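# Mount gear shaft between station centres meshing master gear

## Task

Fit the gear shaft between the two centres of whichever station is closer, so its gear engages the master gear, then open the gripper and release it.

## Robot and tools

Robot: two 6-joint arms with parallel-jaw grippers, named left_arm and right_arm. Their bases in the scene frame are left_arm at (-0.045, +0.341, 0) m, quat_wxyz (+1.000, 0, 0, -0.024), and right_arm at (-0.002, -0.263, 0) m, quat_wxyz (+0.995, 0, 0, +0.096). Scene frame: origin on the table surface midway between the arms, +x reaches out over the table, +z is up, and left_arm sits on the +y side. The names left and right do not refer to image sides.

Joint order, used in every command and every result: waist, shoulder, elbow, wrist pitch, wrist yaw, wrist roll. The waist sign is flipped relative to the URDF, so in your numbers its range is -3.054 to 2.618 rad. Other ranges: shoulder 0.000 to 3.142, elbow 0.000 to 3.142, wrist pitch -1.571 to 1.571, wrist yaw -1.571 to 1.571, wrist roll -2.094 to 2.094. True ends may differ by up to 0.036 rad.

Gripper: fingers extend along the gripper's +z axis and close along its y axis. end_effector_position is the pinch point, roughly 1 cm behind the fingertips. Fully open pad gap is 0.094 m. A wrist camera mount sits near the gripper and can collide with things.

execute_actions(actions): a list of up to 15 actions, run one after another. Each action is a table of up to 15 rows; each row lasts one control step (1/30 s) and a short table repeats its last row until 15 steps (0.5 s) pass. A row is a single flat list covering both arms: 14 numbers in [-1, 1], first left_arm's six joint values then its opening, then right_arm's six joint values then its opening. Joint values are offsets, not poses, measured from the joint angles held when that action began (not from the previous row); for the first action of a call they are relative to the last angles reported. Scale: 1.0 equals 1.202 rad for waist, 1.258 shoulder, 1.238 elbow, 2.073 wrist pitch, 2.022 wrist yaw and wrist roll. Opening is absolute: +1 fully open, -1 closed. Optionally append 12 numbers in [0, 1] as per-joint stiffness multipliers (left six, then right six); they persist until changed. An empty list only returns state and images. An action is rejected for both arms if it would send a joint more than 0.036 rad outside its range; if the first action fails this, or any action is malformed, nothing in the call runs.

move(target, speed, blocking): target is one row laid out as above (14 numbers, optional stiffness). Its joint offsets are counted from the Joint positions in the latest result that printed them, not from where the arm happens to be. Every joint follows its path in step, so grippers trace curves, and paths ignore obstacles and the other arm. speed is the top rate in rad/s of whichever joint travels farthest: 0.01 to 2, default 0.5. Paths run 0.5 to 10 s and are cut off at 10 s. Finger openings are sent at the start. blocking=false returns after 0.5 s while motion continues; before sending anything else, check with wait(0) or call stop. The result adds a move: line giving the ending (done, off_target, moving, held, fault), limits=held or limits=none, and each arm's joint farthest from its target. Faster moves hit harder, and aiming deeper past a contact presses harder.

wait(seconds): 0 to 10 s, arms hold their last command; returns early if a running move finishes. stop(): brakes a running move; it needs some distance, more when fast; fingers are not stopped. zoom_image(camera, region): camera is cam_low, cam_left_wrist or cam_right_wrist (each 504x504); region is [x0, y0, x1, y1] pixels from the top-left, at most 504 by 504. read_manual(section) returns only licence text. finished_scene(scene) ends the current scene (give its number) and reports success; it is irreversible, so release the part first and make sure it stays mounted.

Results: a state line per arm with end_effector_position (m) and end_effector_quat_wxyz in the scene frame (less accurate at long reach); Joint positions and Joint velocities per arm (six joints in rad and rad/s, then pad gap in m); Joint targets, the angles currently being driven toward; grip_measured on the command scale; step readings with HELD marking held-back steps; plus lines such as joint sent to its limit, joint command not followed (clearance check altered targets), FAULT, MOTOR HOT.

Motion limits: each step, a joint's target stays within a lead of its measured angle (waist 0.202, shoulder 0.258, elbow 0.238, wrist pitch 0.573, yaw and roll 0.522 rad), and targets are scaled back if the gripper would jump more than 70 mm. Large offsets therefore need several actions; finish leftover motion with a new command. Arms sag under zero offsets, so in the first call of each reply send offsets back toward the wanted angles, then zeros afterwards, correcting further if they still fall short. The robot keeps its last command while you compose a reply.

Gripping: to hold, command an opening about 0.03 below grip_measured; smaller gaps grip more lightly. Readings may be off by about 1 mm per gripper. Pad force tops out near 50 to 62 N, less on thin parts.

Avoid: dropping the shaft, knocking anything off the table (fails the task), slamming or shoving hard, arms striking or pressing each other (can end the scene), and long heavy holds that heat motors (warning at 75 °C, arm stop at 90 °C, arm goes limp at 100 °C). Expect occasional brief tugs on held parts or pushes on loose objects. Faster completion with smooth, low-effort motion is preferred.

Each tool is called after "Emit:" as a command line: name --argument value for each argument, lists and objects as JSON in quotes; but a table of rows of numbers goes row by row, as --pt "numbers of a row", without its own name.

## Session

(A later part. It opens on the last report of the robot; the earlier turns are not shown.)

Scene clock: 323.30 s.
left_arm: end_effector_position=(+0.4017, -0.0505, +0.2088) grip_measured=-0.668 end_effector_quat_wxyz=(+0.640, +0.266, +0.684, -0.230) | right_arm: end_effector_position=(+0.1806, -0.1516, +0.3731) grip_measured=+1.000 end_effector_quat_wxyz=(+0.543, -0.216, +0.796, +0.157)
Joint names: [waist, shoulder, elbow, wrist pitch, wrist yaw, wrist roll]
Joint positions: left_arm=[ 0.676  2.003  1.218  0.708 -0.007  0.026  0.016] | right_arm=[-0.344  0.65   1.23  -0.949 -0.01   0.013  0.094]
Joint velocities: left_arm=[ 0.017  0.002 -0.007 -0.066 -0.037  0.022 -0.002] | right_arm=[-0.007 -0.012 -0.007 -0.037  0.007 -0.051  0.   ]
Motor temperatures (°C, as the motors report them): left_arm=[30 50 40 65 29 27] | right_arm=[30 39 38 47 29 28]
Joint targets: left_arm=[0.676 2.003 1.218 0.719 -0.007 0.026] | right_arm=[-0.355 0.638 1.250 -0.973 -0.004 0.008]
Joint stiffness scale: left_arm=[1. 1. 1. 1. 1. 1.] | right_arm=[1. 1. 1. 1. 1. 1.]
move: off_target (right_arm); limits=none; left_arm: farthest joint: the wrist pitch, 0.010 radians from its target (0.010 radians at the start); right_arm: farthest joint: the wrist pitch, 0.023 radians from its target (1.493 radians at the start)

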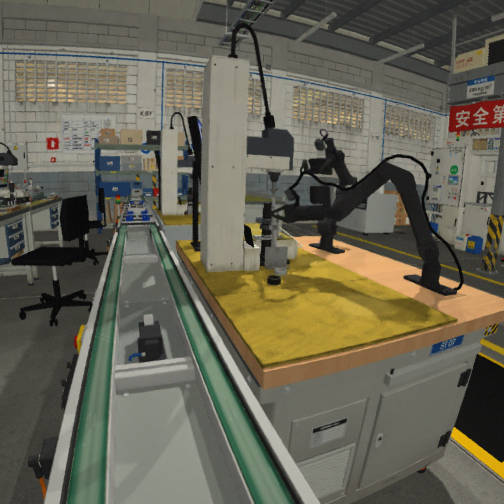

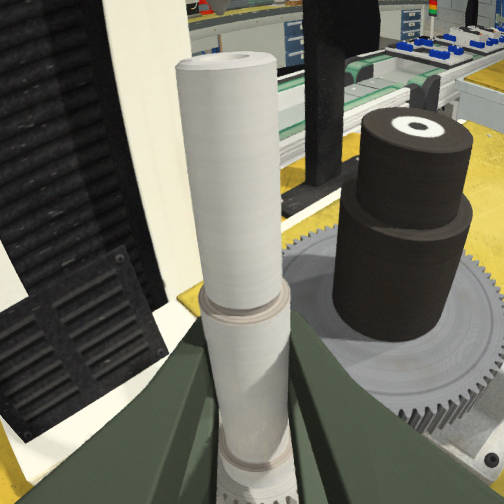

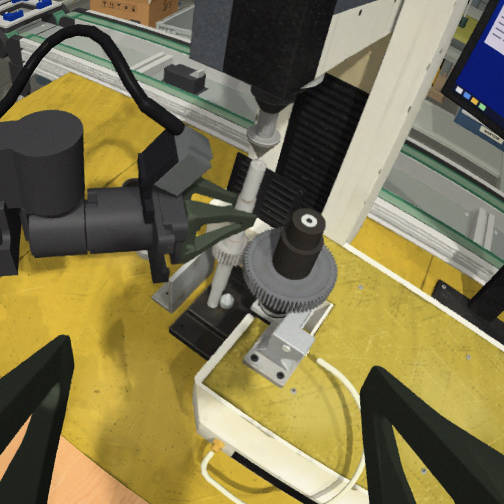

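Emit:
execute_actions --actions '[[[0,-0.01,0.005,0.02,0,0,-0.76,0,0,0,0,0,0,1],[0,-0.02,0.01,0.035,0,0,-0.76,0,0,0,0,0,0,1],[0,-0.028,0.016,0.05,0,0,-0.76,0,0,0,0,0,0,1],[0,-0.03,0.02,0.062,0,0,-0.76,0,0,0,0,0,0,1],[0,-0.03,0.02,0.074,0,0,-0.76,0,0,0,0,0,0,1]],[[0,-0.045,0.01,0.07,0,-0.003,-0.76,0,0,0,0,0,0,1],[0,-0.05,0.002,0.078,0,-0.005,-0.76,0,0,0,0,0,0,1],[0,-0.053,-0.006,0.085,0,-0.007,-0.76,0,0,0,0,0,0,1],[0,-0.056,-0.014,0.092,0,-0.009,-0.76,0,0,0,0,0,0,1],[0,-0.059,-0.022,0.099,0,-0.01,-0.76,0,0,0,0,0,0,1],[0,-0.062,-0.03,0.105,0,-0.01,-0.76,0,0,0,0,0,0,1],[0,-0.065,-0.038,0.111,0,-0.01,-0.76,0,0,0,0,0,0,1],[0,-0.068,-0.046,0.117,0,-0.01,-0.76,0,0,0,0,0,0,1],[0,-0.071,-0.054,0.123,0,-0.01,-0.76,0,0,0,0,0,0,1],[0,-0.074,-0.062,0.129,0,-0.01,-0.76,0,0,0,0,0,0,1],[0,-0.077,-0.07,0.134,0,-0.01,-0.76,0,0,0,0,0,0,1],[0,-0.08,-0.078,0.139,0,-0.01,-0.76,0,0,0,0,0,0,1],[0,-0.084,-0.088,0.139,0,-0.01,-0.76,0,0,0,0,0,0,1]]]'

Emit:
wait --seconds 0.4

Scene clock: 340.77 s.
left_arm: end_effector_position=(+0.3870, -0.0376, +0.2106) grip_measured=-0.668 end_effector_quat_wxyz=(+0.660, +0.254, +0.664, -0.241) | right_arm: end_effector_position=(+0.1806, -0.1517, +0.3730) grip_measured=+1.000 end_effector_quat_wxyz=(+0.543, -0.216, +0.796, +0.157)
Joint names: [waist, shoulder, elbow, wrist pitch, wrist yaw, wrist roll]
Joint positions: left_arm=[ 0.676  1.968  1.098  0.859 -0.007  0.015  0.016] | right_arm=[-0.344  0.65   1.23  -0.949 -0.01   0.013  0.094]
Joint velocities: left_arm=[-0.002 -0.051 -0.129  0.066  0.007 -0.007  0.   ] | right_arm=[-0.002  0.007 -0.012 -0.007 -0.095 -0.037  0.001]
Motor temperatures (°C, as the motors report them): left_arm=[30 50 40 62 29 27] | right_arm=[30 35 38 46 29 28]
Joint targets: left_arm=[0.676 1.897 1.109 1.009 -0.007 0.005] | right_arm=[-0.344 0.650 1.230 -0.949 -0.010 0.013]
Joint stiffness scale: left_arm=[1. 1. 1. 1. 1. 1.] | right_arm=[1. 1. 1. 1. 1. 1.]
Step readings (joint positions; steps 1 to 15: 1st action; 16 to 30: 2nd action):
0: left_arm=[0.676 2.003 1.218 0.708 -0.007 0.026] | right_arm=[-0.344 0.650 1.230 -0.949 -0.010 0.013]
1: left_arm=[0.676 2.003 1.218 0.709 -0.007 0.026] | right_arm=[-0.344 0.650 1.230 -0.949 -0.010 0.013]
2: left_arm=[0.676 2.003 1.218 0.711 -0.007 0.026] | right_arm=[-0.344 0.650 1.230 -0.949 -0.010 0.013]
4: left_arm=[0.676 2.003 1.218 0.716 -0.007 0.026] | right_arm=[-0.344 0.650 1.230 -0.949 -0.010 0.013]
8: left_arm=[0.676 2.003 1.218 0.719 -0.007 0.026] | right_arm=[-0.344 0.650 1.230 -0.949 -0.010 0.013]
15: left_arm=[0.676 2.003 1.218 0.721 -0.007 0.026] | right_arm=[-0.344 0.650 1.230 -0.949 -0.010 0.013]
16: left_arm=[0.676 2.003 1.218 0.721 -0.007 0.026] | right_arm=[-0.344 0.650 1.230 -0.949 -0.010 0.013]
17: left_arm=[0.676 2.003 1.216 0.725 -0.007 0.025] | right_arm=[-0.344 0.650 1.230 -0.949 -0.010 0.013]
19: left_arm=[0.676 2.003 1.203 0.745 -0.007 0.023] | right_arm=[-0.344 0.650 1.230 -0.949 -0.010 0.013]
23: left_arm=[0.676 1.994 1.165 0.795 -0.007 0.019] | right_arm=[-0.344 0.650 1.230 -0.949 -0.010 0.013]
30: Joint positions above

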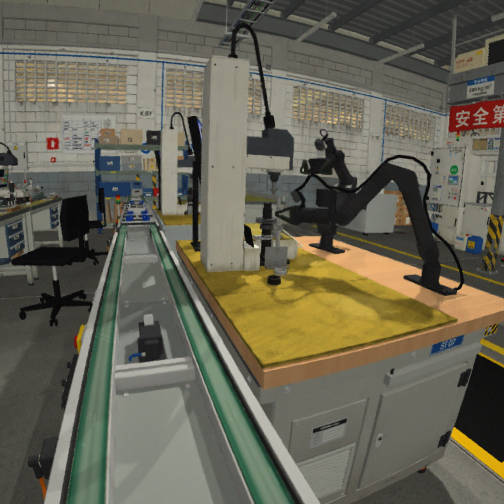

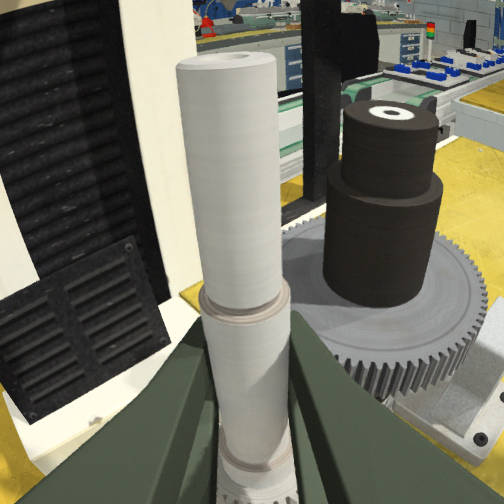

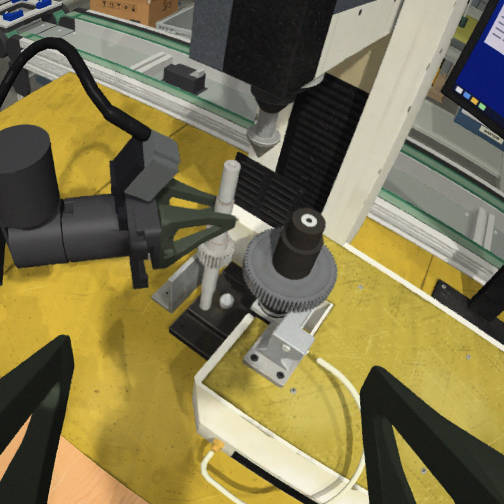

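Scene clock: 341.17 s.
left_arm: end_effector_position=(+0.3863, -0.0369, +0.2110) grip_measured=-0.668 end_effector_quat_wxyz=(+0.662, +0.253, +0.663, -0.242) | right_arm: end_effector_position=(+0.1806, -0.1517, +0.3730) grip_measured=+1.000 end_effector_quat_wxyz=(+0.543, -0.216, +0.796, +0.157)
Joint names: [waist, shoulder, elbow, wrist pitch, wrist yaw, wrist roll]
Joint positions: left_arm=[ 0.676  1.967  1.092  0.867 -0.007  0.014  0.016] | right_arm=[-0.344  0.65   1.23  -0.949 -0.01   0.013  0.094]
Joint velocities: left_arm=[-0.002 -0.007  0.007  0.007 -0.066 -0.022 -0.   ] | right_arm=[-0.007 -0.002 -0.007 -0.037  0.007  0.066 -0.001]
Motor temperatures (°C, as the motors report them): left_arm=[30 50 40 62 29 27] | right_arm=[30 35 38 47 29 28]
Joint targets: left_arm=[0.676 1.897 1.109 1.009 -0.007 0.005] | right_arm=[-0.344 0.650 1.230 -0.949 -0.010 0.013]
Joint stiffness scale: left_arm=[1. 1. 1. 1. 1. 1.] | right_arm=[1. 1. 1. 1. 1. 1.]
wait: 0.40 s; at rest by 0.27 s

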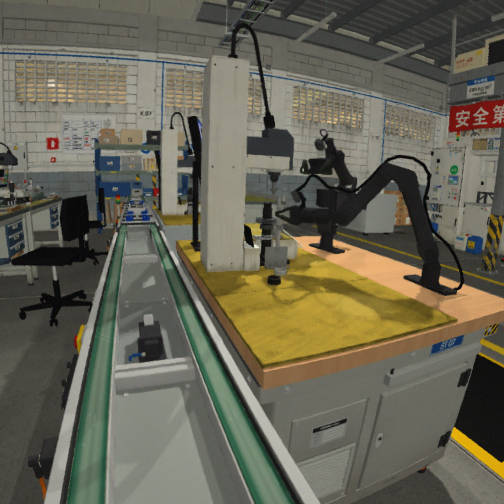

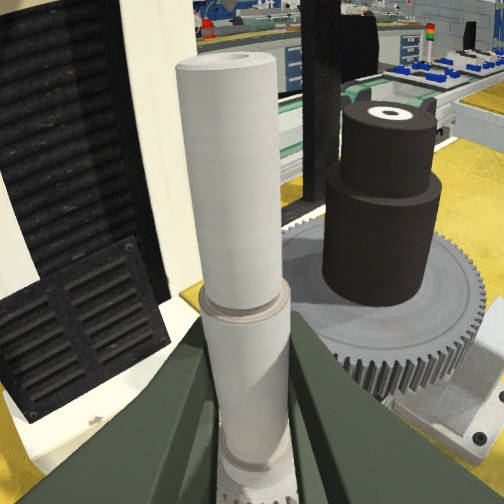

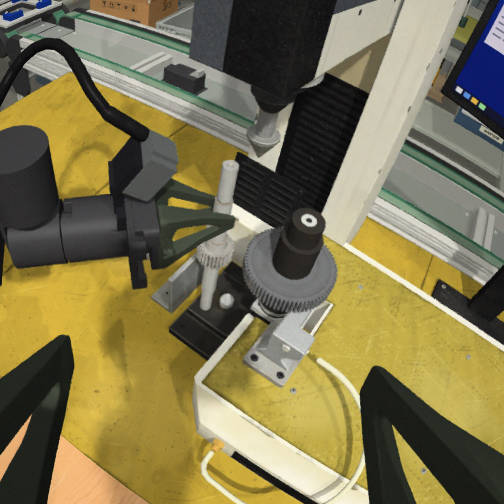

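Now raise with wrist pitch by ~0.11.

Emit:
execute_actions --actions '[[[0,-0.028,0.02,0.096,0,0,-0.76,0,0,0,0,0,0,1]],[[0,-0.028,0.02,0.096,0,0,-0.76,0,0,0,0,0,0,1]]]'

Emit:
zoom_image --camera "cam_right_wrist" --region '[165, 230, 285, 350]'

Scene clock: 344.30 s.
left_arm: end_effector_position=(+0.3853, -0.0361, +0.2384) grip_measured=-0.668 end_effector_quat_wxyz=(+0.697, +0.239, +0.626, -0.256) | right_arm: end_effector_position=(+0.1806, -0.1517, +0.3730) grip_measured=+1.000 end_effector_quat_wxyz=(+0.543, -0.216, +0.796, +0.157)
Joint names: [waist, shoulder, elbow, wrist pitch, wrist yaw, wrist roll]
Joint positions: left_arm=[ 0.676  1.967  1.092  0.977 -0.007  0.014  0.016] | right_arm=[-0.344  0.65   1.23  -0.949 -0.01   0.013  0.094]
Joint velocities: left_arm=[ 0.002 -0.002 -0.017  0.007  0.007  0.007  0.   ] | right_arm=[-0.002  0.017 -0.007  0.125  0.022 -0.007  0.   ]
Motor temperatures (°C, as the motors report them): left_arm=[30 51 40 64 29 27] | right_arm=[30 35 38 47 29 28]
Joint targets: left_arm=[0.676 1.931 1.117 1.122 -0.007 0.014] | right_arm=[-0.344 0.650 1.230 -0.949 -0.010 0.013]
Joint stiffness scale: left_arm=[1. 1. 1. 1. 1. 1.] | right_arm=[1. 1. 1. 1. 1. 1.]
Step readings (joint positions; steps 1 to 15: 1st action; 16 to 30: 2nd action):
0: left_arm=[0.676 1.967 1.092 0.867 -0.007 0.014] | right_arm=[-0.344 0.650 1.230 -0.949 -0.010 0.013]
1: left_arm=[0.676 1.967 1.092 0.872 -0.007 0.014] | right_arm=[-0.344 0.650 1.230 -0.949 -0.010 0.013]
2: left_arm=[0.676 1.967 1.092 0.877 -0.007 0.014] | right_arm=[-0.344 0.650 1.230 -0.949 -0.010 0.013]
4: left_arm=[0.676 1.967 1.092 0.893 -0.007 0.014] | right_arm=[-0.344 0.650 1.230 -0.949 -0.010 0.013]
8: left_arm=[0.676 1.967 1.092 0.916 -0.007 0.014] | right_arm=[-0.344 0.650 1.230 -0.949 -0.010 0.013]
15: left_arm=[0.676 1.967 1.092 0.922 -0.007 0.014] | right_arm=[-0.344 0.650 1.230 -0.949 -0.010 0.013]
16: left_arm=[0.676 1.967 1.092 0.927 -0.007 0.014] | right_arm=[-0.344 0.650 1.230 -0.949 -0.010 0.013]
17: left_arm=[0.676 1.967 1.092 0.933 -0.007 0.014] | right_arm=[-0.344 0.650 1.230 -0.949 -0.010 0.013]
19: left_arm=[0.676 1.967 1.092 0.948 -0.007 0.014] | right_arm=[-0.344 0.650 1.230 -0.949 -0.010 0.013]
23: left_arm=[0.676 1.967 1.092 0.971 -0.007 0.014] | right_arm=[-0.344 0.650 1.230 -0.949 -0.010 0.013]
30: Joint positions above

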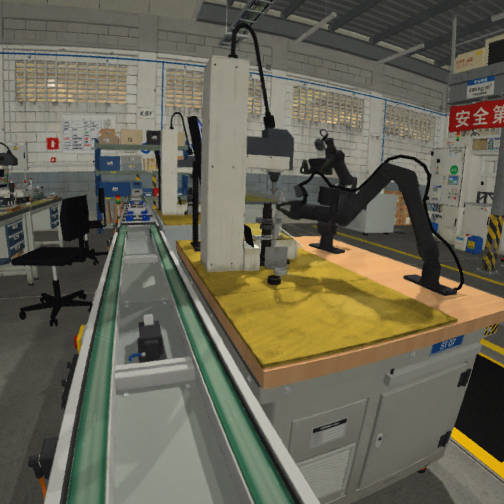

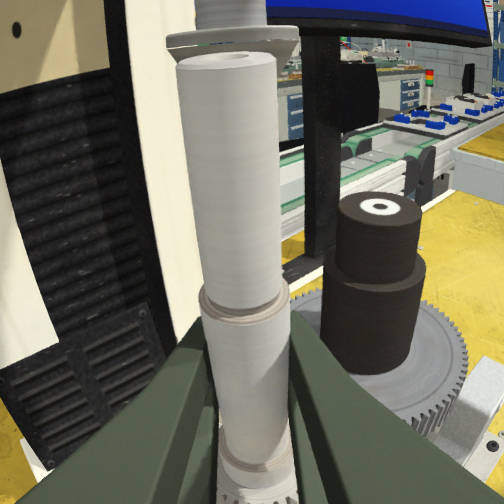

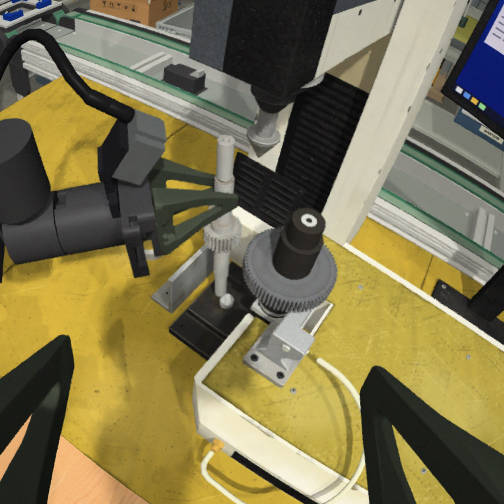

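Region (165, 230, 285, 350) of cam_right_wrist's 504x504 image, scaled by 4.200, with more detail than that image has.

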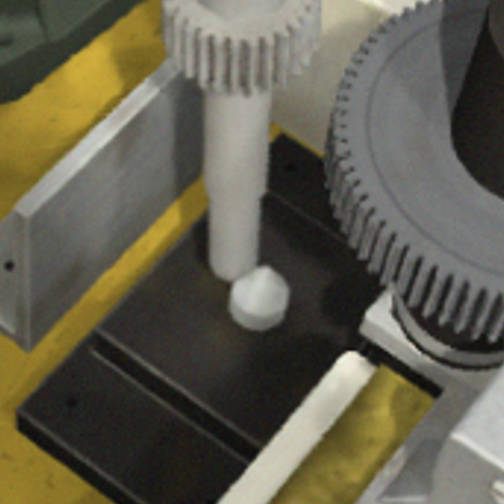

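Emit:
execute_actions --actions '[[[0,-0.024,0.045,0.058,0,0,-0.76,0,0,0,0,0,0,1],[0,-0.022,0.05,0.058,0,0,-0.76,0,0,0,0,0,0,1],[0,-0.019,0.054,0.058,0,0,-0.76,0,0,0,0,0,0,1],[0,-0.016,0.058,0.058,0,0,-0.76,0,0,0,0,0,0,1],[0,-0.013,0.062,0.058,0,0,-0.76,0,0,0,0,0,0,1],[0,-0.010,0.066,0.058,0,0,-0.76,0,0,0,0,0,0,1],[0,-0.007,0.07,0.058,0,0,-0.76,0,0,0,0,0,0,1],[0,-0.005,0.073,0.058,0,0,-0.76,0,0,0,0,0,0,1]]]'

Emit:
zoom_image --camera "cam_right_wrist" --region '[165, 230, 285, 350]'

Scene clock: 350.87 s.
left_arm: end_effector_position=(+0.3902, -0.0404, +0.2468) grip_measured=-0.668 end_effector_quat_wxyz=(+0.704, +0.236, +0.618, -0.258) | right_arm: end_effector_position=(+0.1806, -0.1517, +0.3730) grip_measured=+1.000 end_effector_quat_wxyz=(+0.543, -0.216, +0.796, +0.157)
Joint names: [waist, shoulder, elbow, wrist pitch, wrist yaw, wrist roll]
Joint positions: left_arm=[ 0.676  1.982  1.131  0.975 -0.007  0.014  0.016] | right_arm=[-0.344  0.65   1.23  -0.949 -0.01   0.013  0.094]
Joint velocities: left_arm=[ 0.002 -0.007  0.012 -0.022  0.037 -0.007 -0.   ] | right_arm=[ 0.002  0.002 -0.017 -0.125 -0.007 -0.081  0.   ]
Motor temperatures (°C, as the motors report them): left_arm=[30 52 41 67 29 27] | right_arm=[30 35 37 47 29 28]
Joint targets: left_arm=[0.676 1.960 1.183 1.098 -0.007 0.014] | right_arm=[-0.344 0.650 1.230 -0.949 -0.010 0.013]
Joint stiffness scale: left_arm=[1. 1. 1. 1. 1. 1.] | right_arm=[1. 1. 1. 1. 1. 1.]
Step readings (joint positions):
0: left_arm=[0.676 1.967 1.092 0.978 -0.007 0.014] | right_arm=[-0.344 0.650 1.230 -0.949 -0.010 0.013]
1: left_arm=[0.676 1.967 1.092 0.978 -0.007 0.014] | right_arm=[-0.344 0.650 1.230 -0.949 -0.010 0.013]
2: left_arm=[0.676 1.967 1.092 0.978 -0.007 0.014] | right_arm=[-0.344 0.650 1.230 -0.949 -0.010 0.013]
4: left_arm=[0.676 1.968 1.097 0.975 -0.007 0.014] | right_arm=[-0.344 0.650 1.230 -0.949 -0.010 0.013]
8: left_arm=[0.676 1.978 1.122 0.975 -0.007 0.014] | right_arm=[-0.344 0.650 1.230 -0.949 -0.010 0.013]
15: Joint positions above

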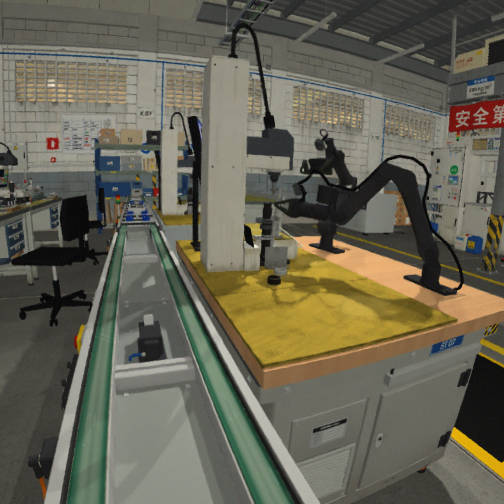

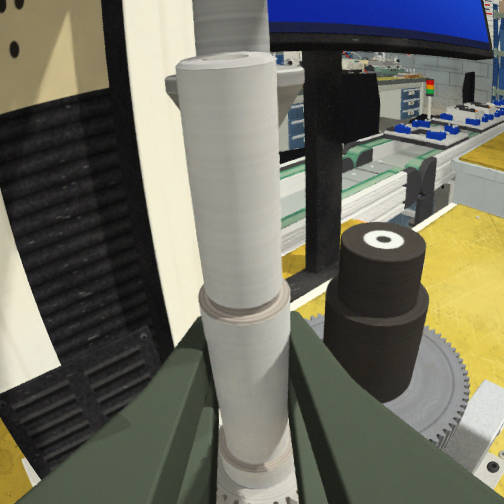

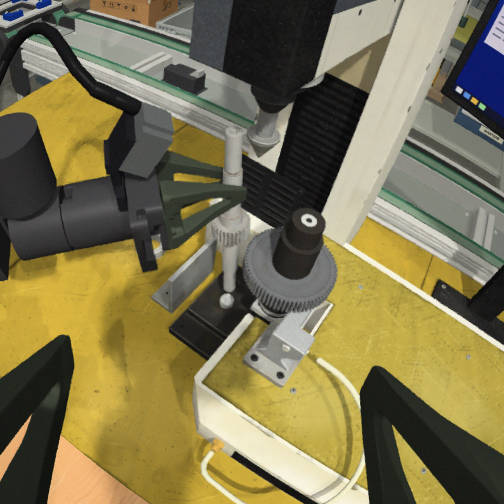

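Region (165, 230, 285, 350) of cam_right_wrist's 504x504 image, scaled by 4.200, with more detail than that image has.

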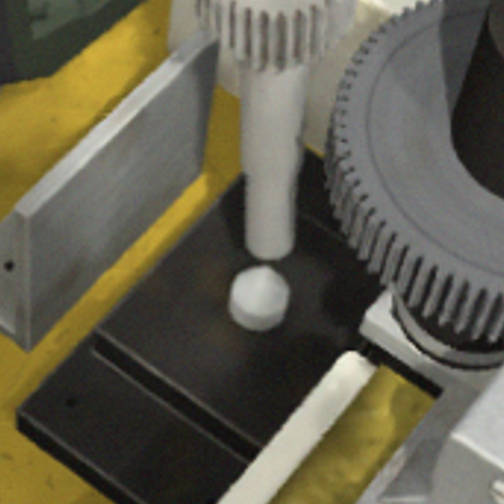

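Emit:
execute_actions --actions '[[[0,-0.012,0.035,0.062,0,0.009,-0.76,0,0,0,0,0,0,1]],[[0,-0.012,0.035,0.062,0,0,-0.76,0,0,0,0,0,0,1]]]'

Emit:
zoom_image --camera "cam_right_wrist" --region '[165, 230, 285, 350]'

Scene clock: 354.73 s.
left_arm: end_effector_position=(+0.3902, -0.0404, +0.2468) grip_measured=-0.668 end_effector_quat_wxyz=(+0.705, +0.239, +0.617, -0.255) | right_arm: end_effector_position=(+0.1806, -0.1517, +0.3730) grip_measured=+1.000 end_effector_quat_wxyz=(+0.543, -0.216, +0.796, +0.157)
Joint names: [waist, shoulder, elbow, wrist pitch, wrist yaw, wrist roll]
Joint positions: left_arm=[ 0.676  1.982  1.131  0.975 -0.007  0.023  0.016] | right_arm=[-0.344  0.65   1.23  -0.949 -0.01   0.013  0.094]
Joint velocities: left_arm=[ 0.002  0.007  0.007  0.007 -0.066  0.022 -0.001] | right_arm=[ 0.002  0.007 -0.002 -0.022  0.007  0.007  0.001]
Motor temperatures (°C, as the motors report them): left_arm=[30 52 42 68 29 27] | right_arm=[30 34 37 47 29 28]
Joint targets: left_arm=[0.676 1.967 1.174 1.104 -0.007 0.023] | right_arm=[-0.344 0.650 1.230 -0.949 -0.010 0.013]
Joint stiffness scale: left_arm=[1. 1. 1. 1. 1. 1.] | right_arm=[1. 1. 1. 1. 1. 1.]
Step readings (joint positions; steps 1 to 15: 1st action; 16 to 30: 2nd action):
0: left_arm=[0.676 1.982 1.131 0.975 -0.007 0.014] | right_arm=[-0.344 0.650 1.230 -0.949 -0.010 0.013]
1: left_arm=[0.676 1.982 1.131 0.975 -0.007 0.015] | right_arm=[-0.344 0.650 1.230 -0.949 -0.010 0.013]
2: left_arm=[0.676 1.982 1.131 0.975 -0.007 0.017] | right_arm=[-0.344 0.650 1.230 -0.949 -0.010 0.013]
4: left_arm=[0.676 1.982 1.131 0.975 -0.007 0.019] | right_arm=[-0.344 0.650 1.230 -0.949 -0.010 0.013]
8: left_arm=[0.676 1.982 1.131 0.975 -0.007 0.022] | right_arm=[-0.344 0.650 1.230 -0.949 -0.010 0.013]
15: left_arm=[0.676 1.982 1.131 0.975 -0.007 0.023] | right_arm=[-0.344 0.650 1.230 -0.949 -0.010 0.013]
16: left_arm=[0.676 1.982 1.131 0.975 -0.007 0.023] | right_arm=[-0.344 0.650 1.230 -0.949 -0.010 0.013]
17: left_arm=[0.676 1.982 1.131 0.975 -0.007 0.023] | right_arm=[-0.344 0.650 1.230 -0.949 -0.010 0.013]
19: left_arm=[0.676 1.982 1.131 0.975 -0.007 0.023] | right_arm=[-0.344 0.650 1.230 -0.949 -0.010 0.013]
23: left_arm=[0.676 1.982 1.131 0.975 -0.007 0.023] | right_arm=[-0.344 0.650 1.230 -0.949 -0.010 0.013]
30: Joint positions above

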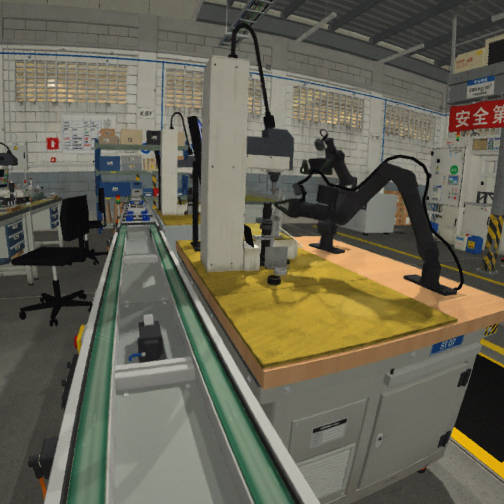

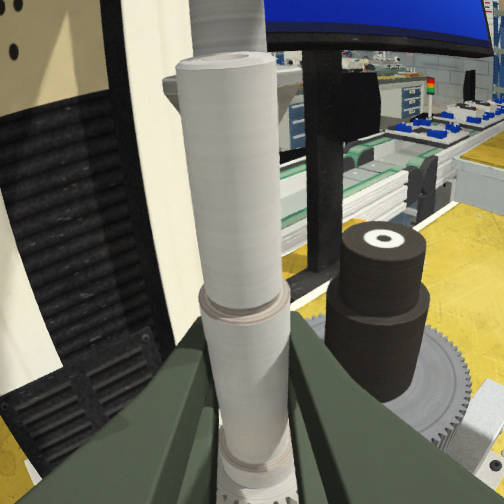

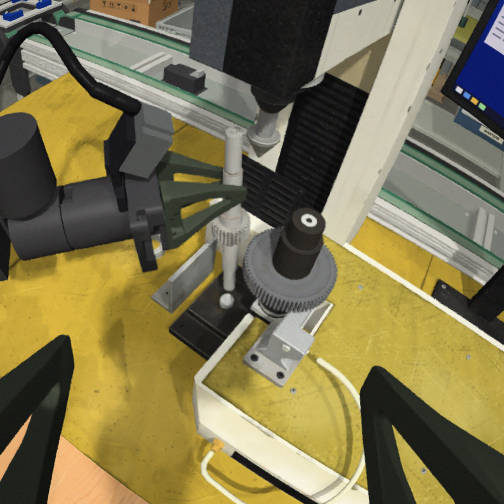

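Region (165, 230, 285, 350) of cam_right_wrist's 504x504 image, scaled by 4.200, with more detail than that image has.

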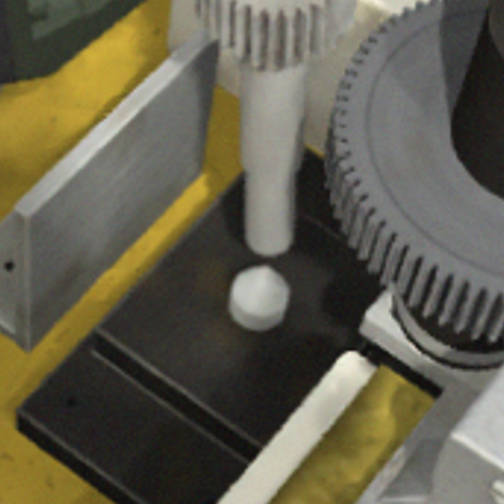

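Emit:
execute_actions --actions '[[[0,-0.009,0.035,0.066,0,0,-0.76,0,0,0,0,0,0,1],[0,-0.008,0.035,0.066,0,0,-0.76,0,0,0,0,0,0,1],[0,-0.006,0.035,0.068,0,0,-0.76,0,0,0,0,0,0,1]]]'

Emit:
zoom_image --camera "cam_right_wrist" --region '[165, 230, 285, 350]'

Scene clock: 357.63 s.
left_arm: end_effector_position=(+0.3921, -0.0420, +0.2360) grip_measured=-0.668 end_effector_quat_wxyz=(+0.700, +0.241, +0.623, -0.253) | right_arm: end_effector_position=(+0.1806, -0.1517, +0.3730) grip_measured=+1.000 end_effector_quat_wxyz=(+0.543, -0.216, +0.796, +0.157)
Joint names: [waist, shoulder, elbow, wrist pitch, wrist yaw, wrist roll]
Joint positions: left_arm=[ 0.676  2.003  1.131  0.98  -0.007  0.023  0.016] | right_arm=[-0.344  0.65   1.23  -0.949 -0.01   0.013  0.094]
Joint velocities: left_arm=[-0.002  0.002 -0.007 -0.007 -0.007  0.007  0.   ] | right_arm=[ 0.017  0.012 -0.007  0.007 -0.051 -0.066  0.   ]
Motor temperatures (°C, as the motors report them): left_arm=[30 52 42 68 29 27] | right_arm=[30 34 37 47 29 28]
Joint targets: left_arm=[0.676 1.974 1.174 1.116 -0.007 0.023] | right_arm=[-0.344 0.650 1.230 -0.949 -0.010 0.013]
Joint stiffness scale: left_arm=[1. 1. 1. 1. 1. 1.] | right_arm=[1. 1. 1. 1. 1. 1.]
Step readings (joint positions):
0: left_arm=[0.676 1.982 1.131 0.975 -0.007 0.023] | right_arm=[-0.344 0.650 1.230 -0.949 -0.010 0.013]
1: left_arm=[0.676 1.983 1.131 0.976 -0.007 0.023] | right_arm=[-0.344 0.650 1.230 -0.949 -0.010 0.013]
2: left_arm=[0.676 1.985 1.131 0.978 -0.007 0.023] | right_arm=[-0.344 0.650 1.230 -0.949 -0.010 0.013]
4: left_arm=[0.676 1.990 1.131 0.980 -0.007 0.023] | right_arm=[-0.344 0.650 1.230 -0.949 -0.010 0.013]
8: left_arm=[0.676 2.001 1.131 0.980 -0.007 0.023] | right_arm=[-0.344 0.650 1.230 -0.949 -0.010 0.013]
15: Joint positions above

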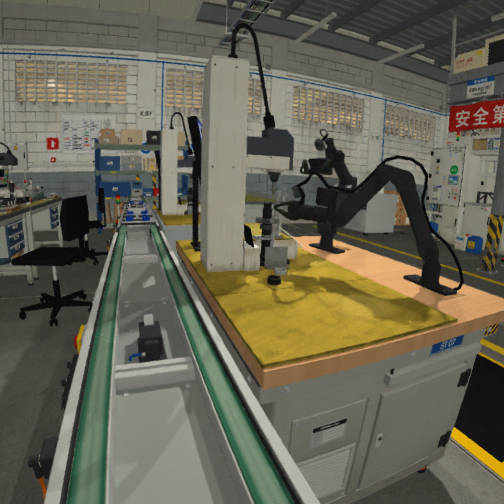

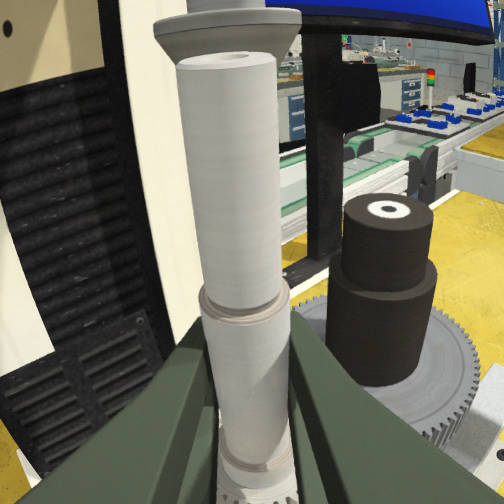

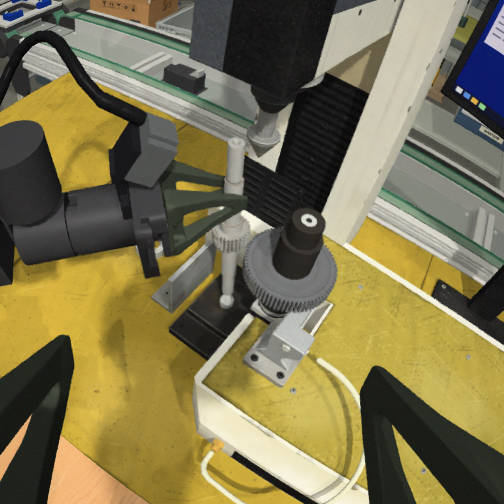

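Region (165, 230, 285, 350) of cam_right_wrist's 504x504 image, scaled by 4.200, with more detail than that image has.

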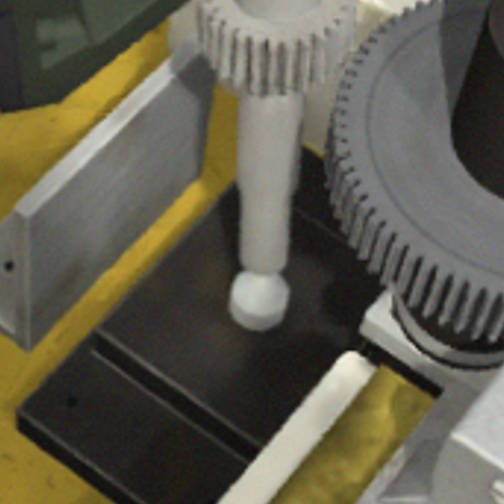

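Emit:
execute_actions --actions '[[[0,-0.016,0.035,0.071,0,0,-0.76,0,0,0,0,0,0,1],[0,-0.013,0.035,0.071,0,0,-0.76,0,0,0,0,0,0,1],[0,-0.011,0.035,0.071,0,0,-0.76,0,0,0,0,0,0,1],[0,-0.009,0.035,0.071,0,0,-0.76,0,0,0,0,0,0,1]]]'

Emit:
zoom_image --camera "cam_right_wrist" --region '[165, 230, 285, 350]'

Scene clock: 360.80 s.
left_arm: end_effector_position=(+0.3929, -0.0433, +0.2301) grip_measured=-0.668 end_effector_quat_wxyz=(+0.698, +0.242, +0.625, -0.254) | right_arm: end_effector_position=(+0.1806, -0.1517, +0.3730) grip_measured=+1.000 end_effector_quat_wxyz=(+0.543, -0.216, +0.796, +0.157)
Joint names: [waist, shoulder, elbow, wrist pitch, wrist yaw, wrist roll]
Joint positions: left_arm=[ 0.676  2.017  1.131  0.988 -0.005  0.021  0.016] | right_arm=[-0.344  0.65   1.23  -0.949 -0.01   0.013  0.094]
Joint velocities: left_arm=[ 0.012 -0.002  0.007 -0.022  0.037 -0.125  0.001] | right_arm=[-0.012  0.007 -0.017 -0.022 -0.051  0.007 -0.   ]
Motor temperatures (°C, as the motors report them): left_arm=[30 52 43 69 29 27] | right_arm=[30 34 37 47 29 28]
Joint targets: left_arm=[0.676 1.992 1.174 1.127 -0.007 0.023] | right_arm=[-0.344 0.650 1.230 -0.949 -0.010 0.013]
Joint stiffness scale: left_arm=[1. 1. 1. 1. 1. 1.] | right_arm=[1. 1. 1. 1. 1. 1.]
Step readings (joint positions):
0: left_arm=[0.676 2.003 1.131 0.980 -0.007 0.023] | right_arm=[-0.344 0.650 1.230 -0.949 -0.010 0.013]
1: left_arm=[0.676 2.003 1.131 0.980 -0.007 0.023] | right_arm=[-0.344 0.650 1.230 -0.949 -0.010 0.013]
2: left_arm=[0.676 2.003 1.131 0.980 -0.007 0.023] | right_arm=[-0.344 0.650 1.230 -0.949 -0.010 0.013]
4: left_arm=[0.676 2.004 1.131 0.982 -0.007 0.023] | right_arm=[-0.344 0.650 1.230 -0.949 -0.010 0.013]
8: left_arm=[0.676 2.012 1.131 0.988 -0.007 0.023] | right_arm=[-0.344 0.650 1.230 -0.949 -0.010 0.013]
15: Joint positions above

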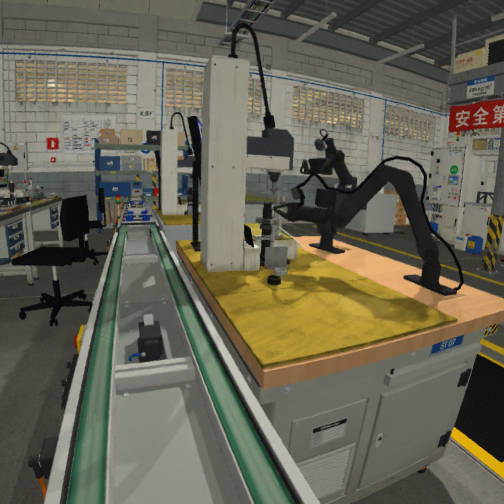

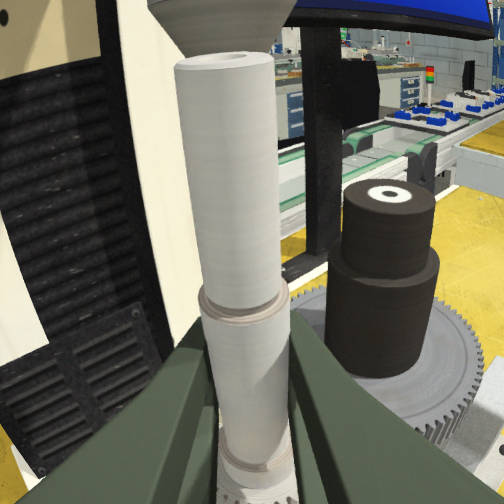

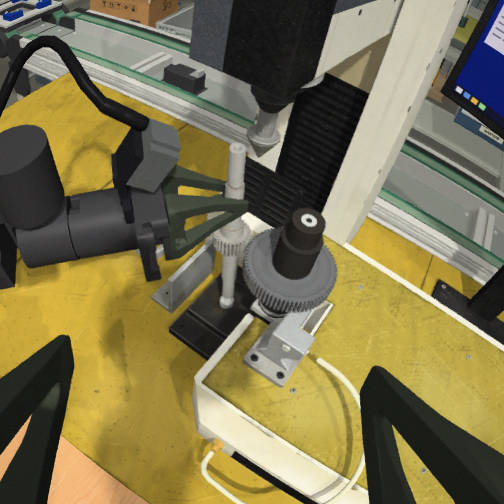

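Region (165, 230, 285, 350) of cam_right_wrist's 504x504 image, scaled by 4.200, with more detail than that image has.

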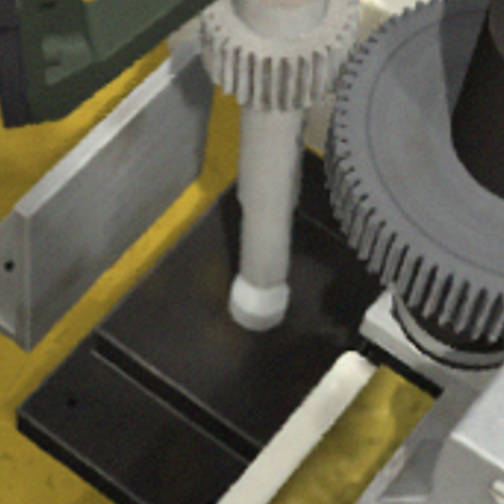

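Emit:
execute_actions --actions '[[[0,-0.012,0.025,0.055,0,-0.006,-0.76,0,0,0,0,0,0,1]],[[0,-0.01,0.015,0.035,0,-0.003,-0.76,0,0,0,0,0,0,1]],[[0,-0.005,0.008,0.015,0,0,-0.76,0,0,0,0,0,0,1]]]'

Emit:
zoom_image --camera "cam_right_wrist" --region '[165, 230, 285, 350]'

Scene clock: 364.57 s.
left_arm: end_effector_position=(+0.3931, -0.0434, +0.2273) grip_measured=-0.668 end_effector_quat_wxyz=(+0.693, +0.242, +0.629, -0.254) | right_arm: end_effector_position=(+0.1806, -0.1517, +0.3730) grip_measured=+1.000 end_effector_quat_wxyz=(+0.543, -0.216, +0.796, +0.157)
Joint names: [waist, shoulder, elbow, wrist pitch, wrist yaw, wrist roll]
Joint positions: left_arm=[ 0.676  2.017  1.131  0.977 -0.005  0.016  0.016] | right_arm=[-0.344  0.65   1.23  -0.949 -0.01   0.013  0.094]
Joint velocities: left_arm=[-0.022  0.007  0.012 -0.037 -0.007 -0.022  0.   ] | right_arm=[ 0.007 -0.017 -0.012  0.022  0.007 -0.154  0.001]
Motor temperatures (°C, as the motors report them): left_arm=[30 52 43 69 29 27] | right_arm=[30 34 37 47 29 28]
Joint targets: left_arm=[0.676 2.011 1.141 1.012 -0.005 0.016] | right_arm=[-0.344 0.650 1.230 -0.949 -0.010 0.013]
Joint stiffness scale: left_arm=[1. 1. 1. 1. 1. 1.] | right_arm=[1. 1. 1. 1. 1. 1.]
Step readings (joint positions; steps 1 to 15: 1st action; 16 to 30: 2nd action; 31 to 45: 3rd action):
0: left_arm=[0.676 2.017 1.131 0.988 -0.005 0.021] | right_arm=[-0.344 0.650 1.230 -0.949 -0.010 0.013]
1: left_arm=[0.676 2.017 1.131 0.988 -0.005 0.021] | right_arm=[-0.344 0.650 1.230 -0.949 -0.010 0.013]
2: left_arm=[0.676 2.017 1.131 0.988 -0.005 0.020] | right_arm=[-0.344 0.650 1.230 -0.949 -0.010 0.013]
4: left_arm=[0.676 2.017 1.131 0.988 -0.005 0.019] | right_arm=[-0.344 0.650 1.230 -0.949 -0.010 0.013]
8: left_arm=[0.676 2.017 1.131 0.988 -0.005 0.018] | right_arm=[-0.344 0.650 1.230 -0.949 -0.010 0.013]
15: left_arm=[0.676 2.017 1.131 0.988 -0.005 0.018] | right_arm=[-0.344 0.650 1.230 -0.949 -0.010 0.013]
16: left_arm=[0.676 2.017 1.131 0.985 -0.005 0.018] | right_arm=[-0.344 0.650 1.230 -0.949 -0.010 0.013]
17: left_arm=[0.676 2.017 1.131 0.982 -0.005 0.017] | right_arm=[-0.344 0.650 1.230 -0.949 -0.010 0.013]
19: left_arm=[0.676 2.017 1.131 0.981 -0.005 0.016] | right_arm=[-0.344 0.650 1.230 -0.949 -0.010 0.013]
23: left_arm=[0.676 2.017 1.131 0.981 -0.005 0.016] | right_arm=[-0.344 0.650 1.230 -0.949 -0.010 0.013]
30: left_arm=[0.676 2.017 1.131 0.981 -0.005 0.016] | right_arm=[-0.344 0.650 1.230 -0.949 -0.010 0.013]
31: left_arm=[0.676 2.017 1.131 0.978 -0.005 0.016] | right_arm=[-0.344 0.650 1.230 -0.949 -0.010 0.013]
32: left_arm=[0.676 2.017 1.131 0.977 -0.005 0.016] | right_arm=[-0.344 0.650 1.230 -0.949 -0.010 0.013]
34: left_arm=[0.676 2.017 1.131 0.977 -0.005 0.016] | right_arm=[-0.344 0.650 1.230 -0.949 -0.010 0.013]
38: left_arm=[0.676 2.017 1.131 0.977 -0.005 0.016] | right_arm=[-0.344 0.650 1.230 -0.949 -0.010 0.013]
45: Joint positions above

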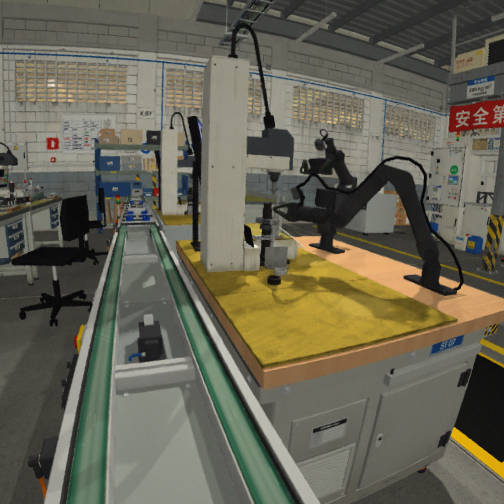

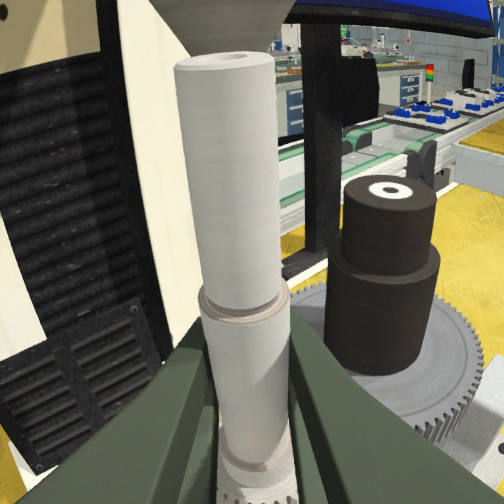

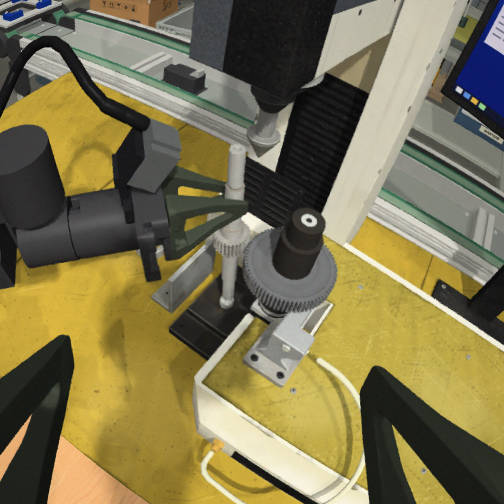

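Region (165, 230, 285, 350) of cam_right_wrist's 504x504 image, scaled by 4.200, with more detail than that image has.

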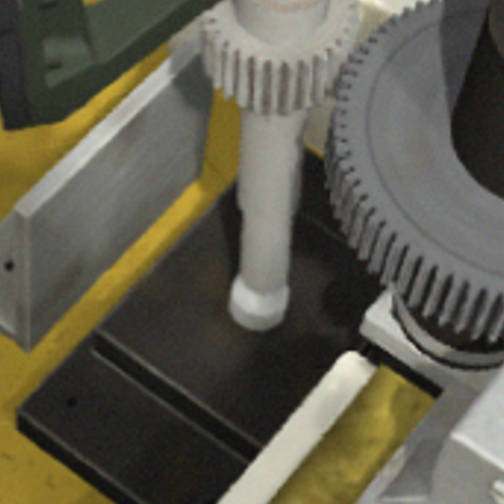

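Emit:
move --target '[0,-0.005,0.008,0.01,0,0,-0.76, 0.6,0.58,-0.29,0.82,-0.42,0.14,-0.15]' --speed 1.1

Scene clock: 371.80 s.
left_arm: end_effector_position=(+0.3931, -0.0435, +0.2266) grip_measured=-0.668 end_effector_quat_wxyz=(+0.692, +0.242, +0.630, -0.254) | right_arm: end_effector_position=(+0.4104, -0.1999, +0.3616) grip_measured=-0.148 end_effector_quat_wxyz=(+0.704, -0.189, +0.618, +0.294)
Joint names: [waist, shoulder, elbow, wrist pitch, wrist yaw, wrist roll]
Joint positions: left_arm=[ 0.676  2.017  1.131  0.974 -0.005  0.016  0.016] | right_arm=[ 0.37   1.375  0.883  0.745 -0.855  0.291  0.04 ]
Joint velocities: left_arm=[ 0.022 -0.012  0.002  0.037  0.051  0.022 -0.001] | right_arm=[ 0.002 -0.012 -0.007 -0.037 -0.022 -0.037 -0.   ]
Motor temperatures (°C, as the motors report them): left_arm=[30 52 42 66 29 27] | right_arm=[30 34 37 47 29 28]
Joint targets: left_arm=[0.676 2.011 1.141 0.998 -0.005 0.016] | right_arm=[0.377 1.380 0.871 0.750 -0.859 0.296]
Joint stiffness scale: left_arm=[1. 1. 1. 1. 1. 1.] | right_arm=[1. 1. 1. 1. 1. 1.]
move: off_target (left_arm); limits=none; left_arm: farthest joint: the wrist pitch, 0.023 radians from its target (0.021 radians at the start); right_arm: farthest joint: the elbow, 0.012 radians from its target (0.359 radians at the start)

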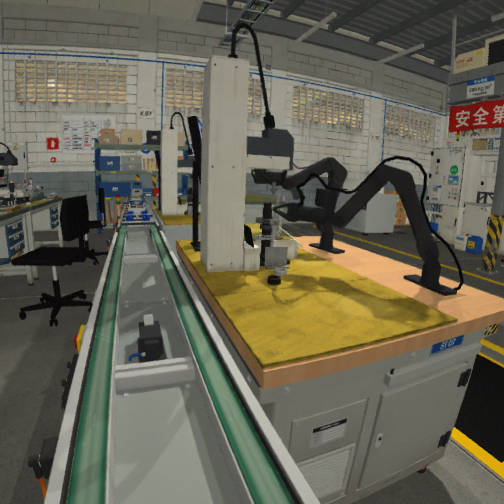

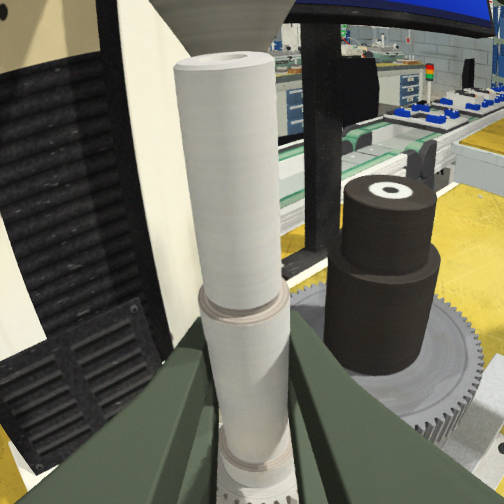

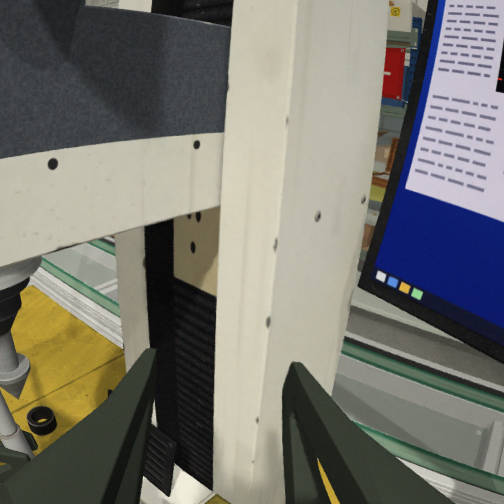

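Emit:
move --target '[0,0,0,0.005,0,0,-0.76, -0.193,0.235,-0.06,0.243,-0.127,0.035,-0.15]' --speed 0.5

Scene clock: 376.97 s.
left_arm: end_effector_position=(+0.3931, -0.0435, +0.2266) grip_measured=-0.668 end_effector_quat_wxyz=(+0.692, +0.242, +0.630, -0.254) | right_arm: end_effector_position=(+0.3802, -0.0843, +0.2988) grip_measured=-0.148 end_effector_quat_wxyz=(+0.638, -0.363, +0.530, +0.426)
Joint names: [waist, shoulder, elbow, wrist pitch, wrist yaw, wrist roll]
Joint positions: left_arm=[ 0.676  2.017  1.131  0.974 -0.005  0.016  0.016] | right_arm=[ 0.144  1.661  0.824  1.244 -1.109  0.356  0.04 ]
Joint velocities: left_arm=[-0.007  0.002 -0.007 -0.037 -0.007  0.007  0.001] | right_arm=[ 0.007 -0.012 -0.002 -0.007 -0.081 -0.066  0.   ]
Motor temperatures (°C, as the motors report them): left_arm=[30 51 41 64 29 27] | right_arm=[30 34 37 47 29 28]
Joint targets: left_arm=[0.676 2.017 1.131 0.985 -0.005 0.016] | right_arm=[0.138 1.671 0.809 1.249 -1.112 0.362]
Joint stiffness scale: left_arm=[1. 1. 1. 1. 1. 1.] | right_arm=[1. 1. 1. 1. 1. 1.]
move: done; limits=none; left_arm: farthest joint: the wrist pitch, 0.010 radians from its target (0.010 radians at the start); right_arm: farthest joint: the elbow, 0.015 radians from its target (0.074 radians at the start)

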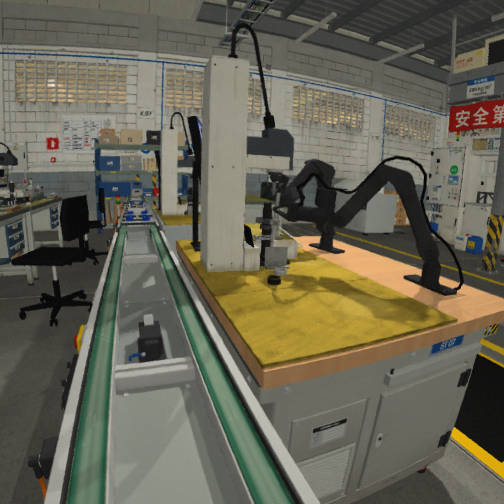

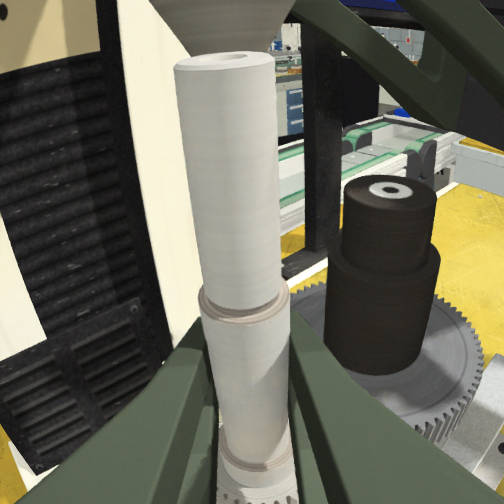

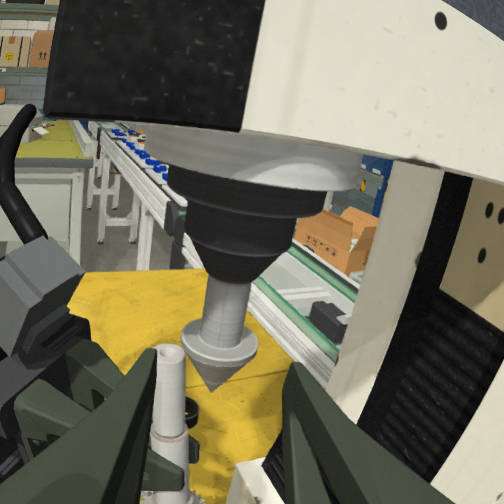

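Target (.072, 1.755, .923, 1.24).

Emit:
move --target '[0,0,0,0.005,0,0,-0.76, -0.065,0.083,0.1,-0.008,0,0,-0.15]' --speed 0.12

Scene clock: 380.40 s.
left_arm: end_effector_position=(+0.3931, -0.0435, +0.2266) grip_measured=-0.668 end_effector_quat_wxyz=(+0.692, +0.242, +0.630, -0.254) | right_arm: end_effector_position=(+0.3909, -0.0556, +0.2986) grip_measured=-0.148 end_effector_quat_wxyz=(+0.625, -0.383, +0.514, +0.446)
Joint names: [waist, shoulder, elbow, wrist pitch, wrist yaw, wrist roll]
Joint positions: left_arm=[ 0.676  2.017  1.131  0.974 -0.005  0.016  0.016] | right_arm=[ 0.075  1.751  0.922  1.244 -1.11   0.356  0.04 ]
Joint velocities: left_arm=[ 0.012 -0.002 -0.012 -0.007  0.022  0.051  0.001] | right_arm=[ 0.017 -0.012 -0.007 -0.022  0.037 -0.066 -0.001]
Motor temperatures (°C, as the motors report them): left_arm=[30 51 41 63 29 27] | right_arm=[30 35 37 46 29 28]
Joint targets: left_arm=[0.676 2.017 1.131 0.985 -0.005 0.016] | right_arm=[0.066 1.766 0.948 1.227 -1.109 0.356]
Joint stiffness scale: left_arm=[1. 1. 1. 1. 1. 1.] | right_arm=[1. 1. 1. 1. 1. 1.]
move: off_target (right_arm); limits=none; left_arm: farthest joint: the wrist pitch, 0.010 radians from its target (0.010 radians at the start); right_arm: farthest joint: the elbow, 0.026 radians from its target (0.124 radians at the start)

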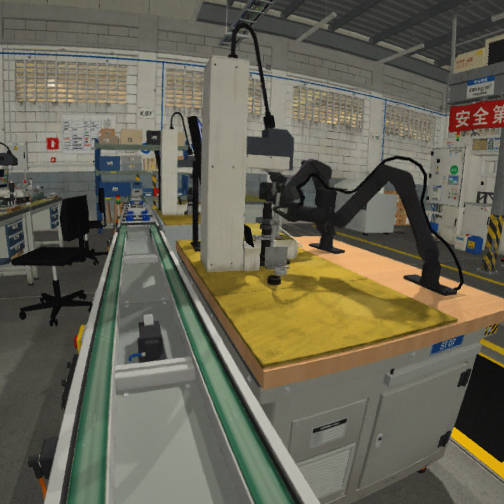

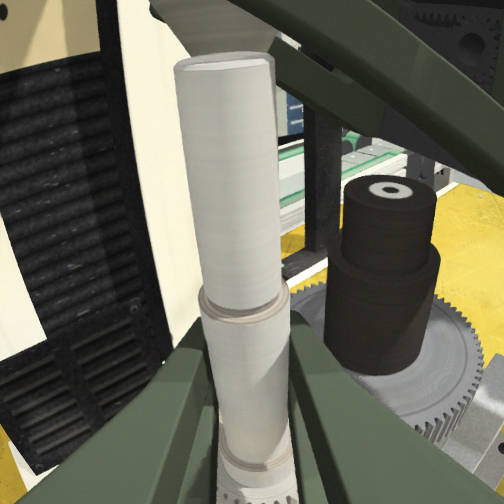

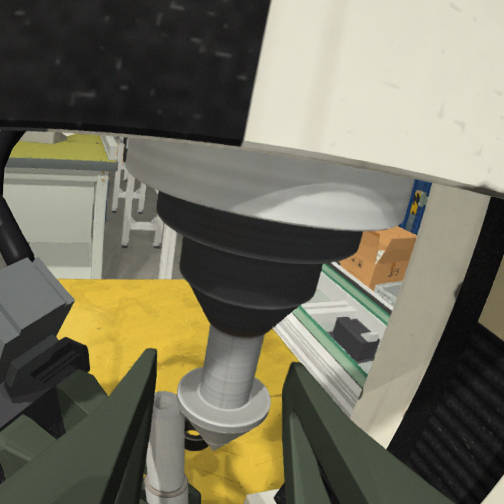

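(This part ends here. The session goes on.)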